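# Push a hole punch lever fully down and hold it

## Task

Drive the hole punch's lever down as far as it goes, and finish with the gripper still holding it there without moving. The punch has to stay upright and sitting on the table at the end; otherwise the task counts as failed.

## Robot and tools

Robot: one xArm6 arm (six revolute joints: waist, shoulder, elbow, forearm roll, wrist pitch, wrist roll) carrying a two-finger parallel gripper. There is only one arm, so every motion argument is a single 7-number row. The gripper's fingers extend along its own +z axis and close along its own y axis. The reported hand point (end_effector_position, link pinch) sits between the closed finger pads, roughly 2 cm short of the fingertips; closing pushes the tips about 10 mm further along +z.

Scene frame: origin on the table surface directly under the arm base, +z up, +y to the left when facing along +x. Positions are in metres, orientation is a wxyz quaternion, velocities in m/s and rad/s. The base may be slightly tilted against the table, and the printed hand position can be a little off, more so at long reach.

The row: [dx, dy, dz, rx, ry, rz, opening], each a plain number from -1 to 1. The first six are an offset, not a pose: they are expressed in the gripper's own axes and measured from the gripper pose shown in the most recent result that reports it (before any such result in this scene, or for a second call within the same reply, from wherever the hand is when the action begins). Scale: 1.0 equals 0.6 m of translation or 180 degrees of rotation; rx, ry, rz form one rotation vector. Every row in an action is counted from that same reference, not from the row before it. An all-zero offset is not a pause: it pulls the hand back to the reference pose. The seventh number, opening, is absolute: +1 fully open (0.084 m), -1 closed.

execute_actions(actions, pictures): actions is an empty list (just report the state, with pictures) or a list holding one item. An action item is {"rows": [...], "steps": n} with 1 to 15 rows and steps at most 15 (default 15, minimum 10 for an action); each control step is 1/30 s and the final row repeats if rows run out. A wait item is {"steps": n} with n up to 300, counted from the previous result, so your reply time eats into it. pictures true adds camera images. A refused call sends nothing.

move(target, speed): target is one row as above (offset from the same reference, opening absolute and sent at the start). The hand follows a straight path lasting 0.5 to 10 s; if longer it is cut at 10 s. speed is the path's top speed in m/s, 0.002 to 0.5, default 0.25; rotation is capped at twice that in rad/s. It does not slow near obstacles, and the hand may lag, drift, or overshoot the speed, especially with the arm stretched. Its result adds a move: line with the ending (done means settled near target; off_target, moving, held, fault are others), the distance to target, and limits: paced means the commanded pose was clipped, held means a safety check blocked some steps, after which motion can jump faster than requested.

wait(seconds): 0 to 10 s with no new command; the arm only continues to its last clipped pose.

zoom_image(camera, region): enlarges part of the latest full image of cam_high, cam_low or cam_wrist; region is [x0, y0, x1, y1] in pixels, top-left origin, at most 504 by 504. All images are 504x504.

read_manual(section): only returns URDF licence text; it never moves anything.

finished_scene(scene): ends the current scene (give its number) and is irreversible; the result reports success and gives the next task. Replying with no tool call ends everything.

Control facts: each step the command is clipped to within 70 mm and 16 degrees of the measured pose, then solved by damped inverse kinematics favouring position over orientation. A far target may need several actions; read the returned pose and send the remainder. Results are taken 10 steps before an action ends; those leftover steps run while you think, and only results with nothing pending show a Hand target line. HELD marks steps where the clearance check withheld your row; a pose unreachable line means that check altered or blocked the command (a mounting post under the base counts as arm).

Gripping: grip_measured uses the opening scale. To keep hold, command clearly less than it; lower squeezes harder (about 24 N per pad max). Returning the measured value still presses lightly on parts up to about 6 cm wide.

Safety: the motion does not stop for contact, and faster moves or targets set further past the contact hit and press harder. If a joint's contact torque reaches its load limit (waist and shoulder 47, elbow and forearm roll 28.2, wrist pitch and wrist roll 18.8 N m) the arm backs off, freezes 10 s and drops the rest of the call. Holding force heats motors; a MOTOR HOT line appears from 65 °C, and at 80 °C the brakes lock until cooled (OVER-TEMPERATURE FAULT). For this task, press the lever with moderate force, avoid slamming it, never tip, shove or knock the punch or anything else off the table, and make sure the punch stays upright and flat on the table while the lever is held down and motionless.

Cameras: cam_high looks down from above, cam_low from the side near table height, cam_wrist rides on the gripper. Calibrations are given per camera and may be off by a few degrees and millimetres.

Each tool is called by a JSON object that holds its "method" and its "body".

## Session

{"method": "execute_actions", "body": {"actions": []}}

Scene clock: 0.00 s of 4600.00 s.
end_effector_position=(-0.0139, +0.2908, +0.2576) grip_measured=+1.00 end_effector_quat_wxyz=(-0.001, -0.518, +0.855, +0.027) end_effector_velocity=(-0.000, +0.000, +0.000) end_effector_angular_velocity=(-0.001, +0.001, +0.000)
Joint positions: [ 2.8   -0.765 -0.42  -0.646  1.662 -1.178  0.084]
Joint velocities: [-0.    -0.    -0.001  0.001 -0.    -0.001 -0.   ]
Joint torques (N m, as the arm reports them, + toward a larger angle): no reading
Motor temperatures (°C, as the motors report them): [33 29 32 28 33 33]
Hand target: -0.014, +0.291, +0.258; -0.001, -0.518, +0.855, +0.027
camera_calibration (this result's frames):
cam_wrist: T_world_to_cam=[[-0.882618, 0.467078, 0.0531425, -0.131335], [0.468936, 0.882724, 0.0299366, -0.189293], [-0.0329275, 0.0513431, -0.998138, 0.371515], [0, 0, 0, 1]] pos_world=[-0.0149189, 0.209362, 0.383469]

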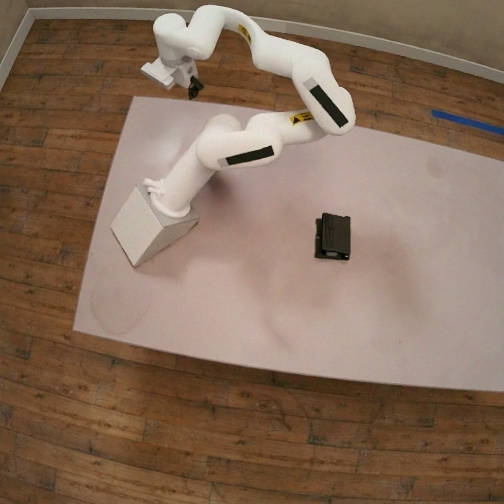

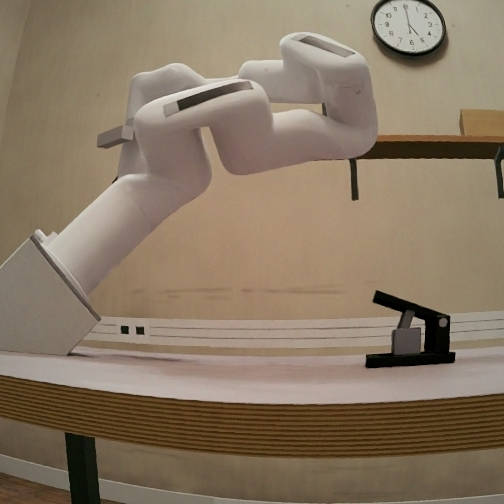

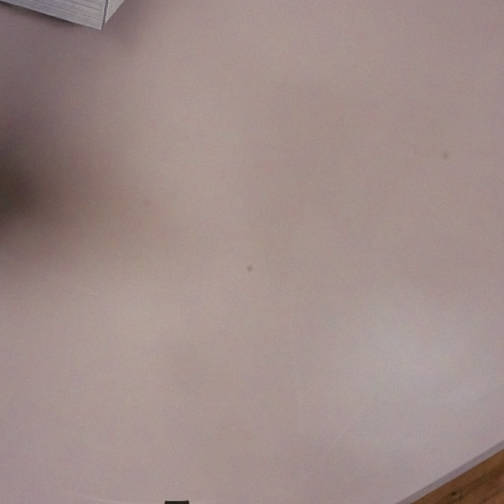

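{"method": "zoom_image", "body": {"camera": "cam_high", "region": [260, 170, 420, 300]}}

{"method": "zoom_image", "body": {"camera": "cam_low", "region": [340, 260, 504, 390]}}

Region (260, 170, 420, 300) of cam_high's 504x504 image, scaled by 3.150, with more detail than that image has; it fills the top 410 rows of this view, and the rest is white.

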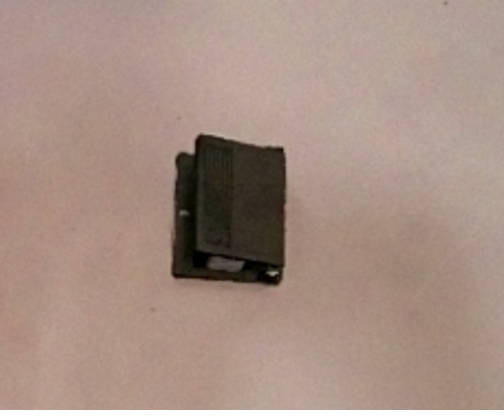

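Region (340, 260, 504, 390) of cam_low's 504x504 image, scaled by 3.073, with more detail than that image has; it fills the top 400 rows of this view, and the rest is white.

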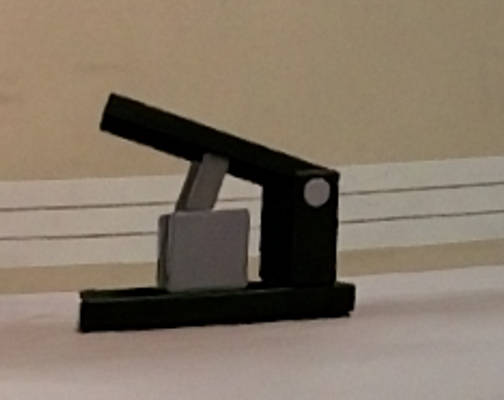

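{"method": "move", "body": {"target": [0.2333, -0.0166, -0.2229, -0.1962, -0.0564, -0.2011, -1], "speed": 0.4}}

Scene clock: 16.73 s of 4600.00 s.
end_effector_position=(-0.0657, +0.1561, +0.3871) grip_measured=-1.00 end_effector_quat_wxyz=(+0.074, +0.725, -0.604, -0.323) end_effector_velocity=(-0.000, -0.001, +0.001) end_effector_angular_velocity=(+0.001, +0.002, +0.003)
Joint positions: [ 3.703 -0.762 -0.421 -0.645  1.664 -1.174  0.   ]
Joint velocities: [ 0.003  0.001 -0.    -0.    -0.002 -0.     0.   ]
Joint torques (N m, as the arm reports them, + toward a larger angle): [ 0.14  9.75 -9.76 -0.26 -0.97  0.28]
Motor temperatures (°C, as the motors report them): [33 29 33 28 33 33]
Hand target: -0.066, +0.156, +0.387; +0.074, +0.725, -0.604, -0.323
Off the commanded pose: 0.000 m, 0 deg.
Kept back: nothing.
After step 90, 12.10 s passed at rest.
move: done
camera_calibration (this result's frames):
cam_wrist: T_world_to_cam=[[-0.824672, -0.25527, 0.50473, -0.179241], [-0.0537106, 0.923674, 0.379396, -0.225909], [-0.563055, 0.285768, -0.775439, 0.348321], [0, 0, 0, 1]] pos_world=[0.0361753, 0.0633719, 0.446279]

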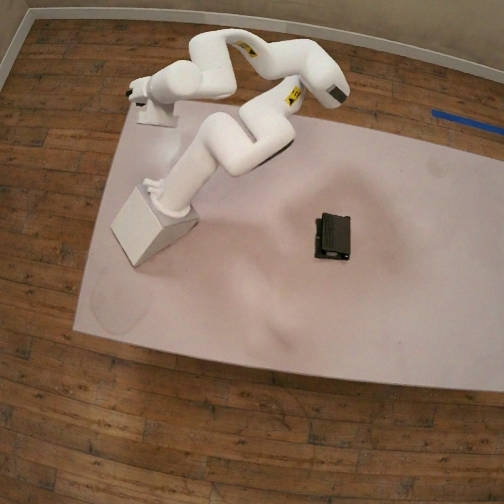

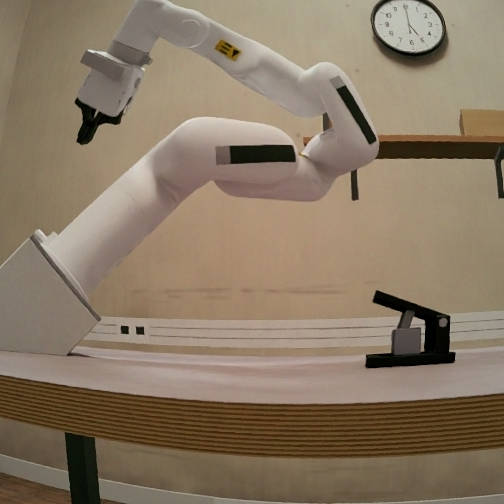

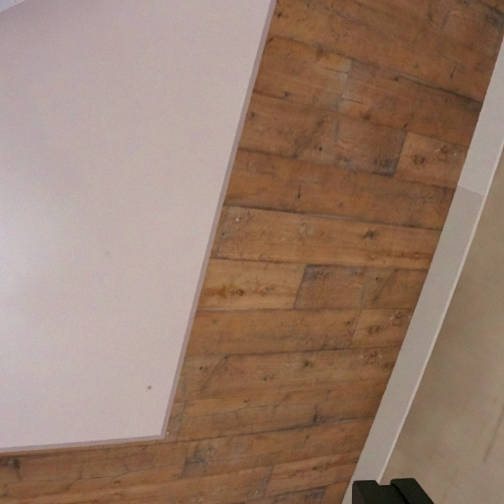

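Exactly as computed: only the waist turned. Repeating twice.

{"method": "move", "body": {"target": [0.2333, -0.0166, -0.2229, -0.1962, -0.0564, -0.2011, -1], "speed": 0.4}}

{"method": "move", "body": {"target": [0.2333, -0.0166, -0.2229, -0.1962, -0.0564, -0.2011, -1], "speed": 0.4}}

Scene clock: 18.60 s of 4600.00 s.
end_effector_position=(+0.0260, -0.0085, +0.4332) grip_measured=-1.00 end_effector_quat_wxyz=(+0.132, +0.787, -0.233, -0.555) end_effector_velocity=(+0.001, -0.001, +0.001) end_effector_angular_velocity=(+0.001, +0.003, +0.004)
Joint positions: [ 4.603 -0.756 -0.424 -0.645  1.663 -1.173  0.   ]
Joint velocities: [ 0.003  0.001 -0.001 -0.001 -0.003 -0.     0.   ]
Joint torques (N m, as the arm reports them, + toward a larger angle): [-0.98  5.53 -8.76 -1.85 -0.4   0.62]
Motor temperatures (°C, as the motors report them): [33 29 33 28 33 33]
Hand target: +0.026, -0.009, +0.433; +0.132, +0.787, -0.232, -0.555
Off the commanded pose: 0.000 m, 0 deg.
Kept back: nothing.
move: done
camera_calibration (this result's frames):
cam_wrist: T_world_to_cam=[[-0.216233, -0.853548, 0.474025, -0.176468], [-0.26903, 0.518805, 0.811458, -0.27152], [-0.938545, 0.0479365, -0.341813, 0.302651], [0, 0, 0, 1]] pos_world=[0.172846, -0.0242657, 0.407427]

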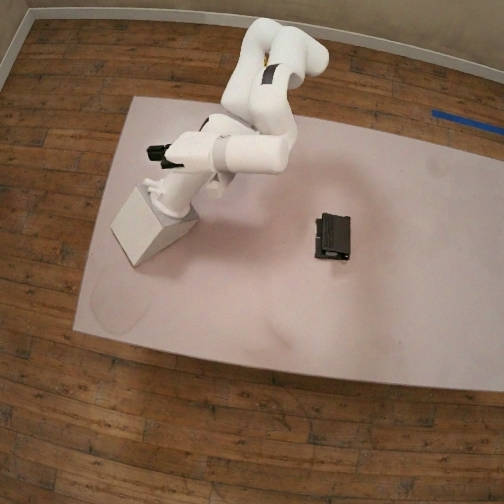

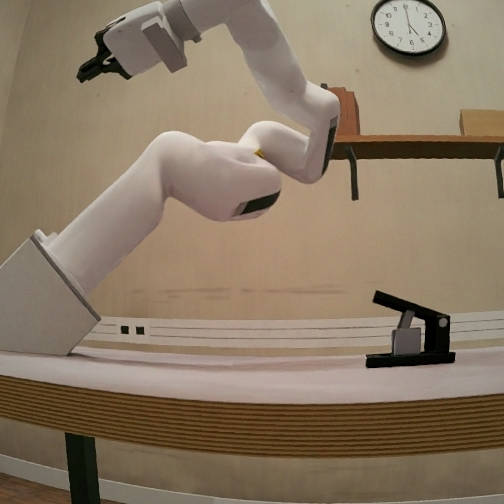

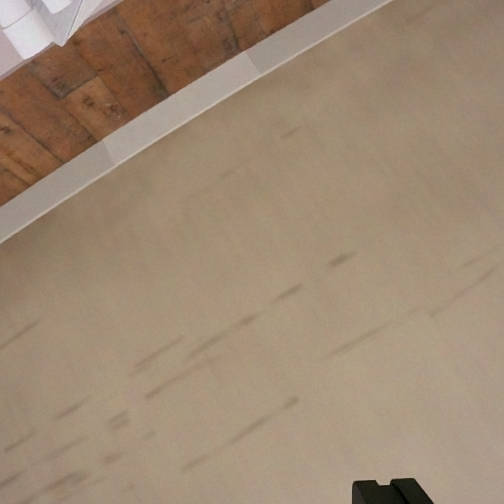

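Scene clock: 20.23 s of 4600.00 s.
end_effector_position=(+0.1919, -0.0784, +0.3612) grip_measured=-1.00 end_effector_quat_wxyz=(+0.164, +0.693, +0.184, -0.677) end_effector_velocity=(+0.000, -0.000, -0.001) end_effector_angular_velocity=(+0.003, +0.003, +0.002)
Joint positions: [ 5.499 -0.752 -0.425 -0.646  1.66  -1.175  0.   ]
Joint velocities: [ 0.003  0.002  0.001 -0.001 -0.002 -0.001  0.   ]
Joint torques (N m, as the arm reports them, + toward a larger angle): [-1.77 -5.67 -7.21 -1.22  0.81  0.37]
Motor temperatures (°C, as the motors report them): [33 29 33 28 33 33]
Hand target: +0.192, -0.078, +0.361; +0.164, +0.693, +0.185, -0.677
Off the commanded pose: 0.000 m, 0 deg.
Kept back: nothing.
move: done
camera_calibration (this result's frames):
cam_wrist: T_world_to_cam=[[0.482835, -0.87557, -0.0157683, -0.125111], [-0.0142806, -0.0258764, 0.999563, -0.291647], [-0.875595, -0.482399, -0.0249977, 0.269015], [0, 0, 0, 1]] pos_world=[0.291792, 0.0126823, 0.296271]

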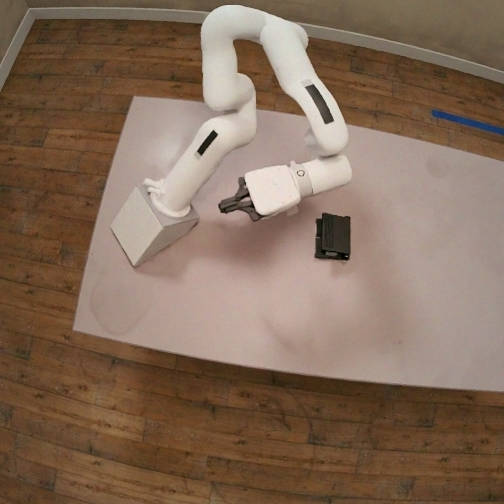

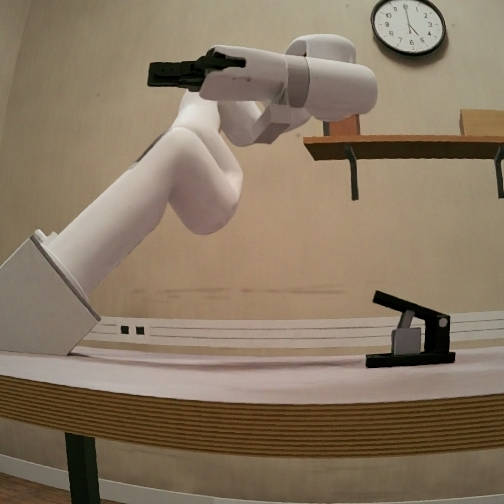

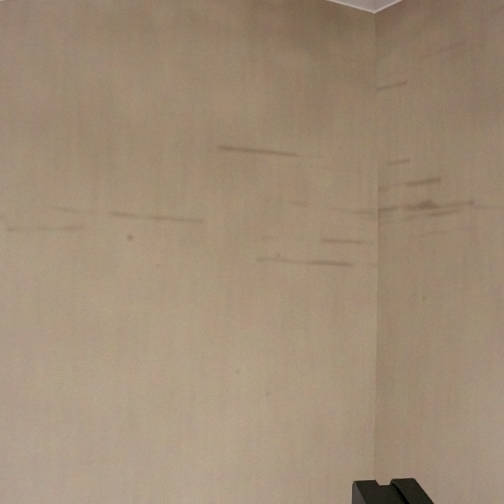

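{"method": "move", "body": {"target": [0.363, 0.1102, -0.452, 0.097, 0.4843, 0.1107, -1], "speed": 0.4}}

Scene clock: 26.30 s of 4600.00 s.
end_effector_position=(+0.4652, +0.0004, +0.1500) grip_measured=-1.00 end_effector_quat_wxyz=(-0.001, +0.999, +0.041, -0.000) end_effector_velocity=(-0.000, +0.000, -0.001) end_effector_angular_velocity=(+0.002, -0.002, +0.001)
Joint positions: [ 5.471 -0.507 -0.605  0.873  1.134 -1.119  0.   ]
Joint velocities: [ 0.002  0.001  0.002  0.004 -0.002 -0.003  0.   ]
Joint torques (N m, as the arm reports them, + toward a larger angle): [ -3.94 -11.38  -7.97   0.06  -0.9    0.19]
Motor temperatures (°C, as the motors report them): [33 29 33 28 33 33]
Hand target: +0.465, +0.000, +0.150; -0.001, +0.999, +0.041, -0.000
Off the commanded pose: 0.000 m, 0 deg.
Kept back: nothing.
After step 90, 0.50 s passed at rest.
move: done
camera_calibration (this result's frames):
cam_wrist: T_world_to_cam=[[0.0758965, -0.997103, 0.00504433, -0.00523433], [-0.997106, -0.0758728, 0.00472539, 0.531815], [-0.00432897, -0.00538838, -0.999976, 0.281758], [0, 0, 0, 1]] pos_world=[0.531893, 0.0366494, 0.279265]

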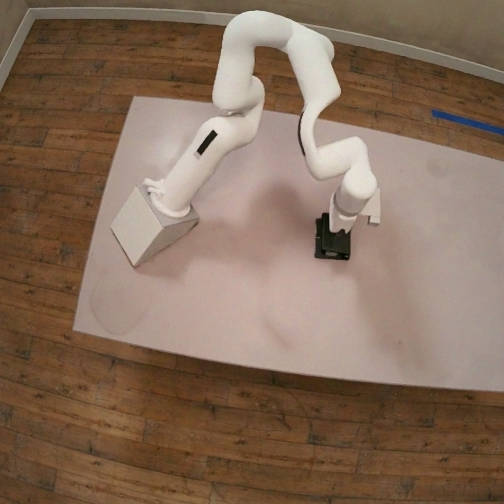

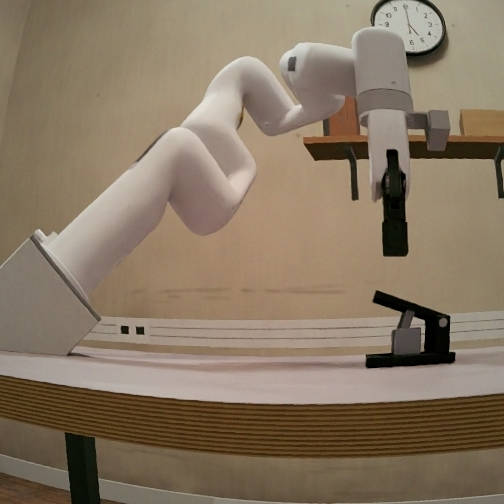

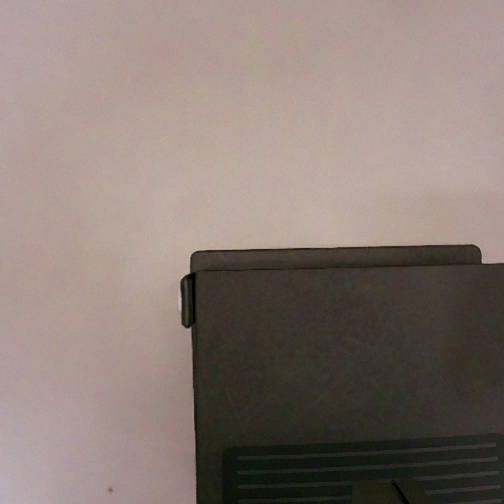

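{"method": "move", "body": {"target": [-0.007, 0, 0.0667, 0, 0, 0, -1], "speed": 0.12}}

{"method": "move", "body": {"target": [0, 0, 0.053, 0, 0, 0, -1], "speed": 0.03}}

{"method": "zoom_image", "body": {"camera": "cam_low", "region": [330, 230, 494, 390]}}

Scene clock: 29.53 s of 4600.00 s.
end_effector_position=(+0.4613, +0.0000, +0.1101) grip_measured=-1.00 end_effector_quat_wxyz=(-0.000, +0.999, +0.042, +0.000) end_effector_velocity=(+0.000, +0.000, -0.000) end_effector_angular_velocity=(-0.000, -0.002, +0.001)
Joint positions: [ 5.578 -0.457 -0.555  0.936  0.999 -1.143  0.   ]
Joint velocities: [ 0.002 -0.     0.001  0.003 -0.003 -0.002  0.   ]
Joint torques (N m, as the arm reports them, + toward a larger angle): [ -4.19 -13.32  -6.75   0.65  -0.9    0.67]
Motor temperatures (°C, as the motors report them): [33 29 33 28 33 33]
Hand target: +0.461, +0.000, +0.110; -0.001, +0.999, +0.041, -0.000
Off the commanded pose: 0.000 m, 0 deg.
Kept back: nothing.
move: done
camera_calibration (this result's frames):
cam_wrist: T_world_to_cam=[[0.0760836, -0.997088, 0.00525961, -0.00516724], [-0.997094, -0.0760619, 0.00419897, 0.528102], [-0.00378668, -0.0055638, -0.999977, 0.241627], [0, 0, 0, 1]] pos_world=[0.527876, 0.0363606, 0.239431]

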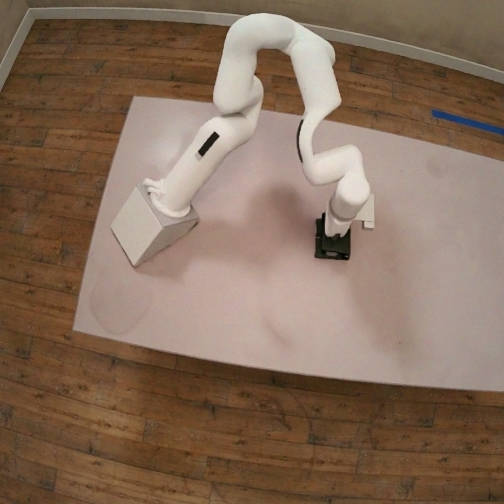

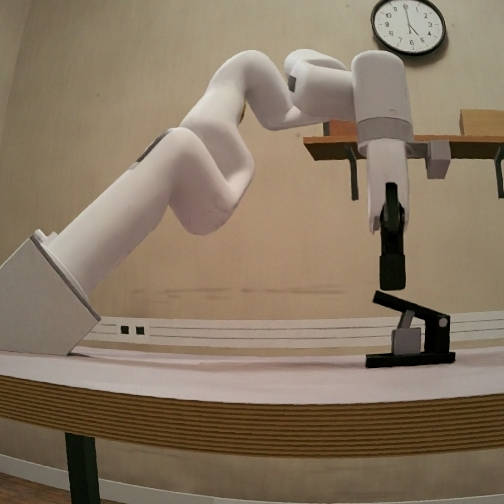

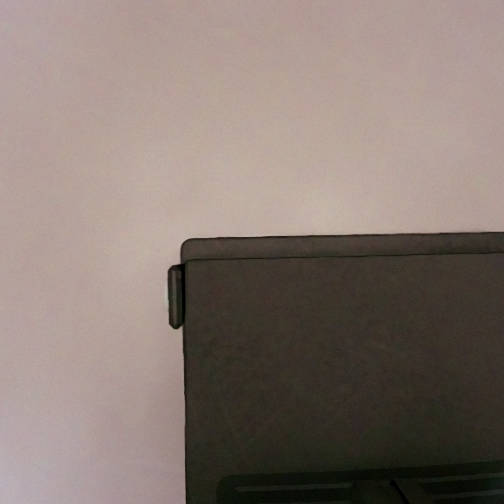

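Scene clock: 30.90 s of 4600.00 s.
end_effector_position=(+0.4609, -0.0001, +0.0782) grip_measured=-1.00 end_effector_quat_wxyz=(-0.001, +0.999, +0.041, -0.000) end_effector_velocity=(+0.006, +0.001, +0.001) end_effector_angular_velocity=(-0.002, -0.011, +0.004)
Joint positions: [ 5.665 -0.392 -0.541  1.002  0.896 -1.172  0.   ]
Joint velocities: [ 0.003  0.001 -0.009  0.007 -0.005 -0.001  0.   ]
Joint torques (N m, as the arm reports them, + toward a larger angle): [ -0.68 -11.39  -5.45   0.93  -0.55   0.27]
Motor temperatures (°C, as the motors report them): [33 29 33 28 33 33]
Hand target: +0.461, +0.000, +0.078; -0.001, +0.999, +0.041, +0.000
Off the commanded pose: 0.000 m, 0 deg.
Kept back: nothing.
move: done
camera_calibration (this result's frames):
cam_wrist: T_world_to_cam=[[0.0755232, -0.997131, 0.00513283, -0.00482474], [-0.997135, -0.0754994, 0.00469575, 0.527845], [-0.00429475, -0.00547276, -0.999976, 0.209933], [0, 0, 0, 1]] pos_world=[0.527599, 0.03619, 0.207474]

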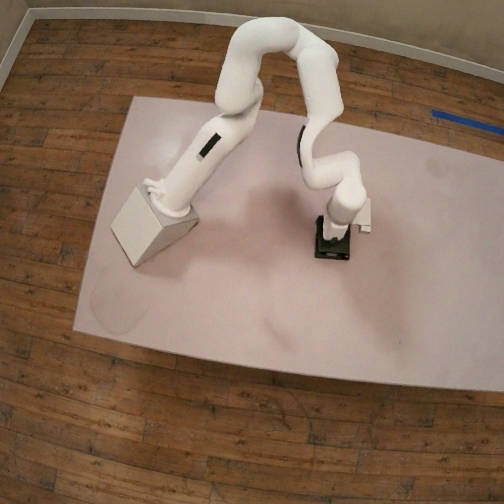

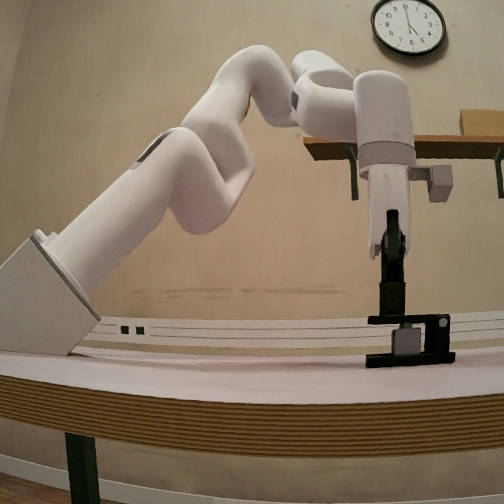

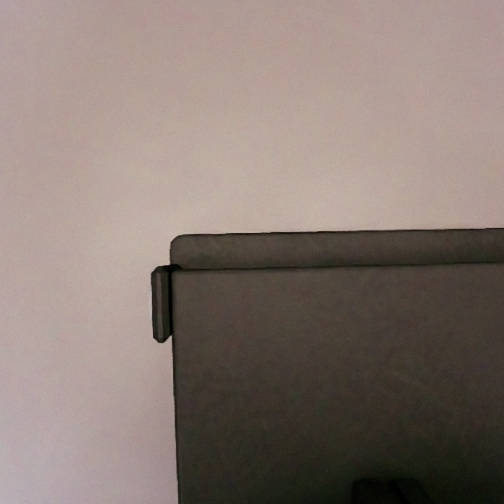

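Region (330, 230, 494, 390) of cam_low's 504x504 image, scaled by 3.073, with more detail than that image has; it fills the top 492 rows of this view, and the rest is white.

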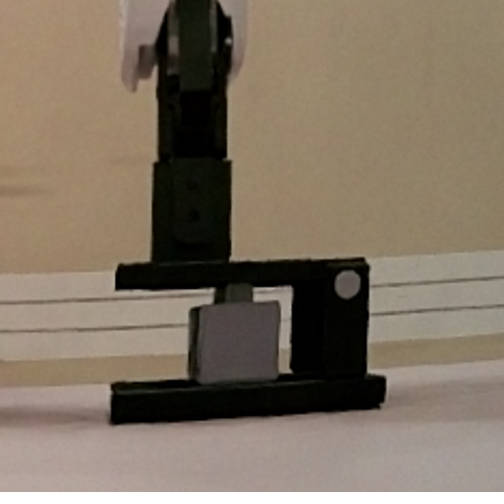

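{"method": "move", "body": {"target": [0, 0, 0.006, 0, 0, 0, -1], "speed": 0.01}}

{"method": "zoom_image", "body": {"camera": "cam_low", "region": [330, 230, 494, 390]}}

Scene clock: 31.83 s of 4600.00 s.
end_effector_position=(+0.4623, -0.0003, +0.0761) grip_measured=-1.00 end_effector_quat_wxyz=(+0.001, +0.999, +0.042, +0.002) end_effector_velocity=(-0.001, +0.000, -0.001) end_effector_angular_velocity=(+0.001, +0.002, -0.001)
Joint positions: [ 5.673 -0.387 -0.543  1.01   0.884 -1.176  0.   ]
Joint velocities: [ 0.002  0.002  0.002  0.002 -0.002 -0.002  0.   ]
Joint torques (N m, as the arm reports them, + toward a larger angle): [ 2.57  0.72 -2.31  2.82 -0.07  0.74]
Motor temperatures (°C, as the motors report them): [33 29 33 28 33 33]
Hand target: +0.461, -0.000, +0.075; -0.001, +0.999, +0.041, -0.000
Off the commanded pose: 0.002 m, 0 deg.
Kept back: nothing.
move: done
camera_calibration (this result's frames):
cam_wrist: T_world_to_cam=[[0.0772786, -0.996981, 0.00754632, -0.00608958], [-0.997009, -0.0772712, 0.00126848, 0.529487], [-0.000681542, -0.00762178, -0.999971, 0.206137], [0, 0, 0, 1]] pos_world=[0.528515, 0.036414, 0.205505]

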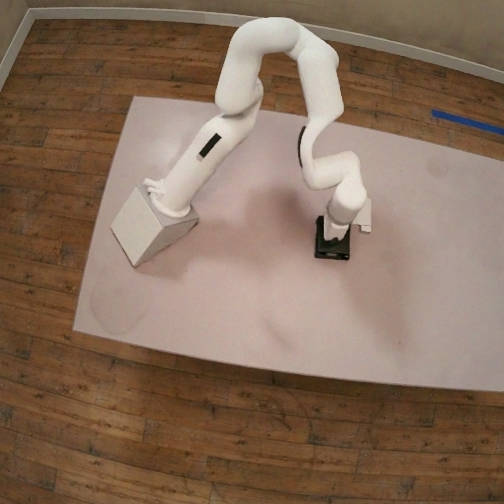

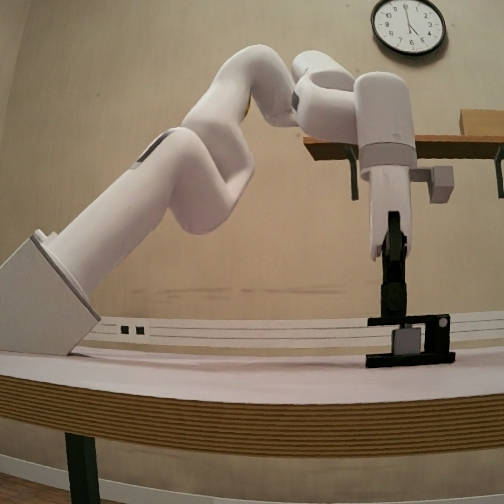

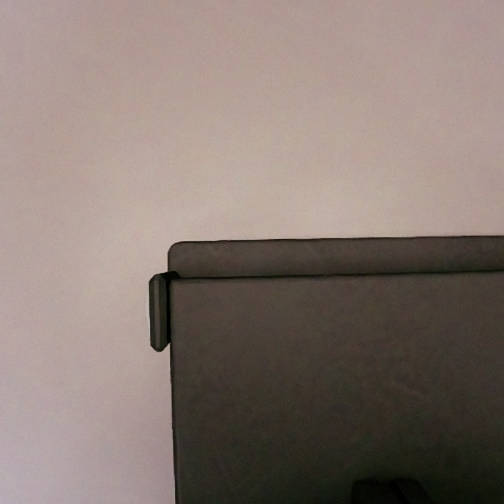

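Region (330, 230, 494, 390) of cam_low's 504x504 image, scaled by 3.073, with more detail than that image has; it fills the top 492 rows of this view, and the rest is white.

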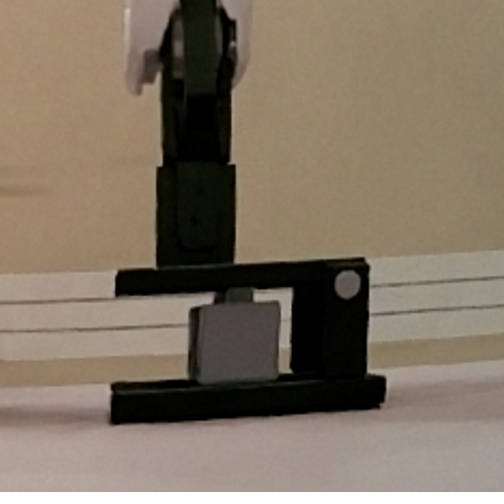

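{"method": "move", "body": {"target": [0, 0, 0.004, 0, 0, 0, -1], "speed": 0.01}}

{"method": "zoom_image", "body": {"camera": "cam_low", "region": [330, 230, 494, 390]}}

Scene clock: 32.93 s of 4600.00 s.
end_effector_position=(+0.4638, -0.0006, +0.0753) grip_measured=-1.00 end_effector_quat_wxyz=(+0.002, +0.999, +0.043, +0.004) end_effector_velocity=(-0.000, +0.000, -0.000) end_effector_angular_velocity=(+0.001, -0.000, -0.002)
Joint positions: [ 5.677 -0.384 -0.543  1.016  0.876 -1.179  0.   ]
Joint velocities: [-0.001 -0.001  0.001  0.001  0.001 -0.     0.   ]
Joint torques (N m, as the arm reports them, + toward a larger angle): [7.21 9.6  0.   3.88 0.85 0.78]
Motor temperatures (°C, as the motors report them): [33 29 33 28 33 33]
Hand target: +0.462, -0.000, +0.074; +0.001, +0.999, +0.042, +0.002
Off the commanded pose: 0.002 m, 0 deg.
Kept back: nothing.
move: done
camera_calibration (this result's frames):
cam_wrist: T_world_to_cam=[[0.0783411, -0.996869, 0.0106903, -0.00728125], [-0.996919, -0.0783773, -0.00300869, 0.531139], [0.00383715, -0.0104216, -0.999938, 0.20326], [0, 0, 0, 1]] pos_world=[0.529293, 0.036489, 0.204923]

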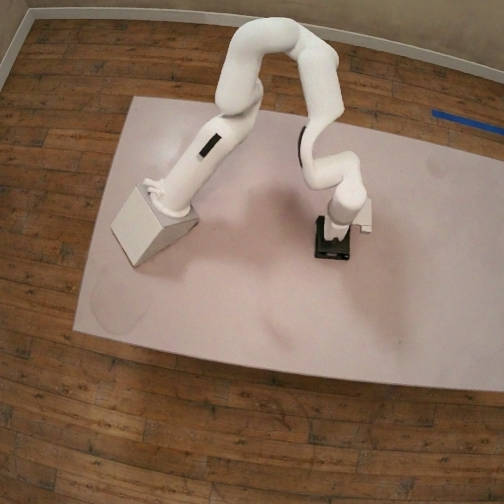

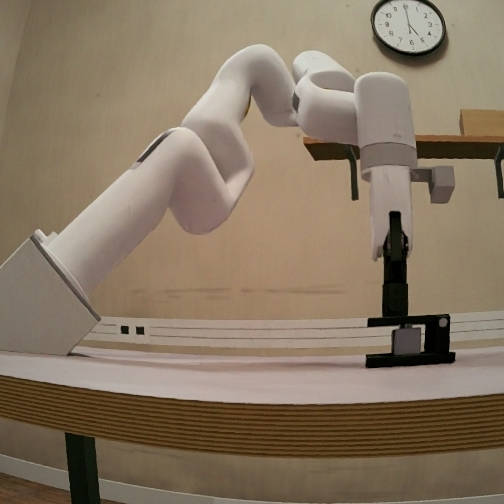

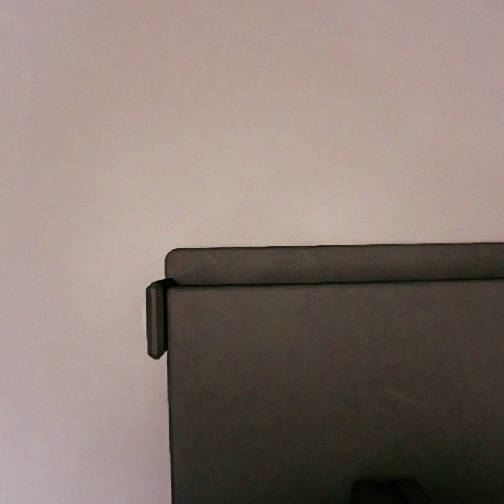

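Region (330, 230, 494, 390) of cam_low's 504x504 image, scaled by 3.073, with more detail than that image has; it fills the top 492 rows of this view, and the rest is white.

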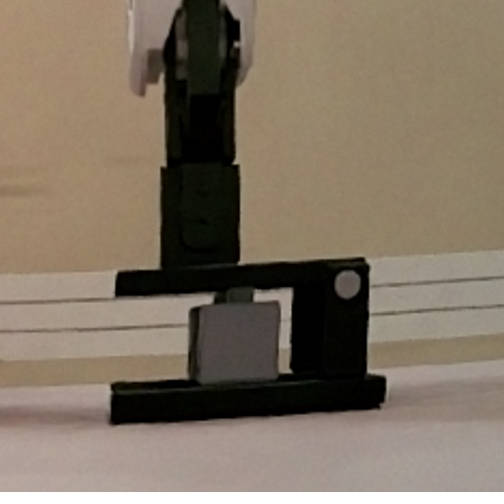

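The lever is against its stop and held still, with torques similar to the successful first scene.

{"method": "finished_scene", "body": {"scene": 2}}

The scene is finished: the task was done.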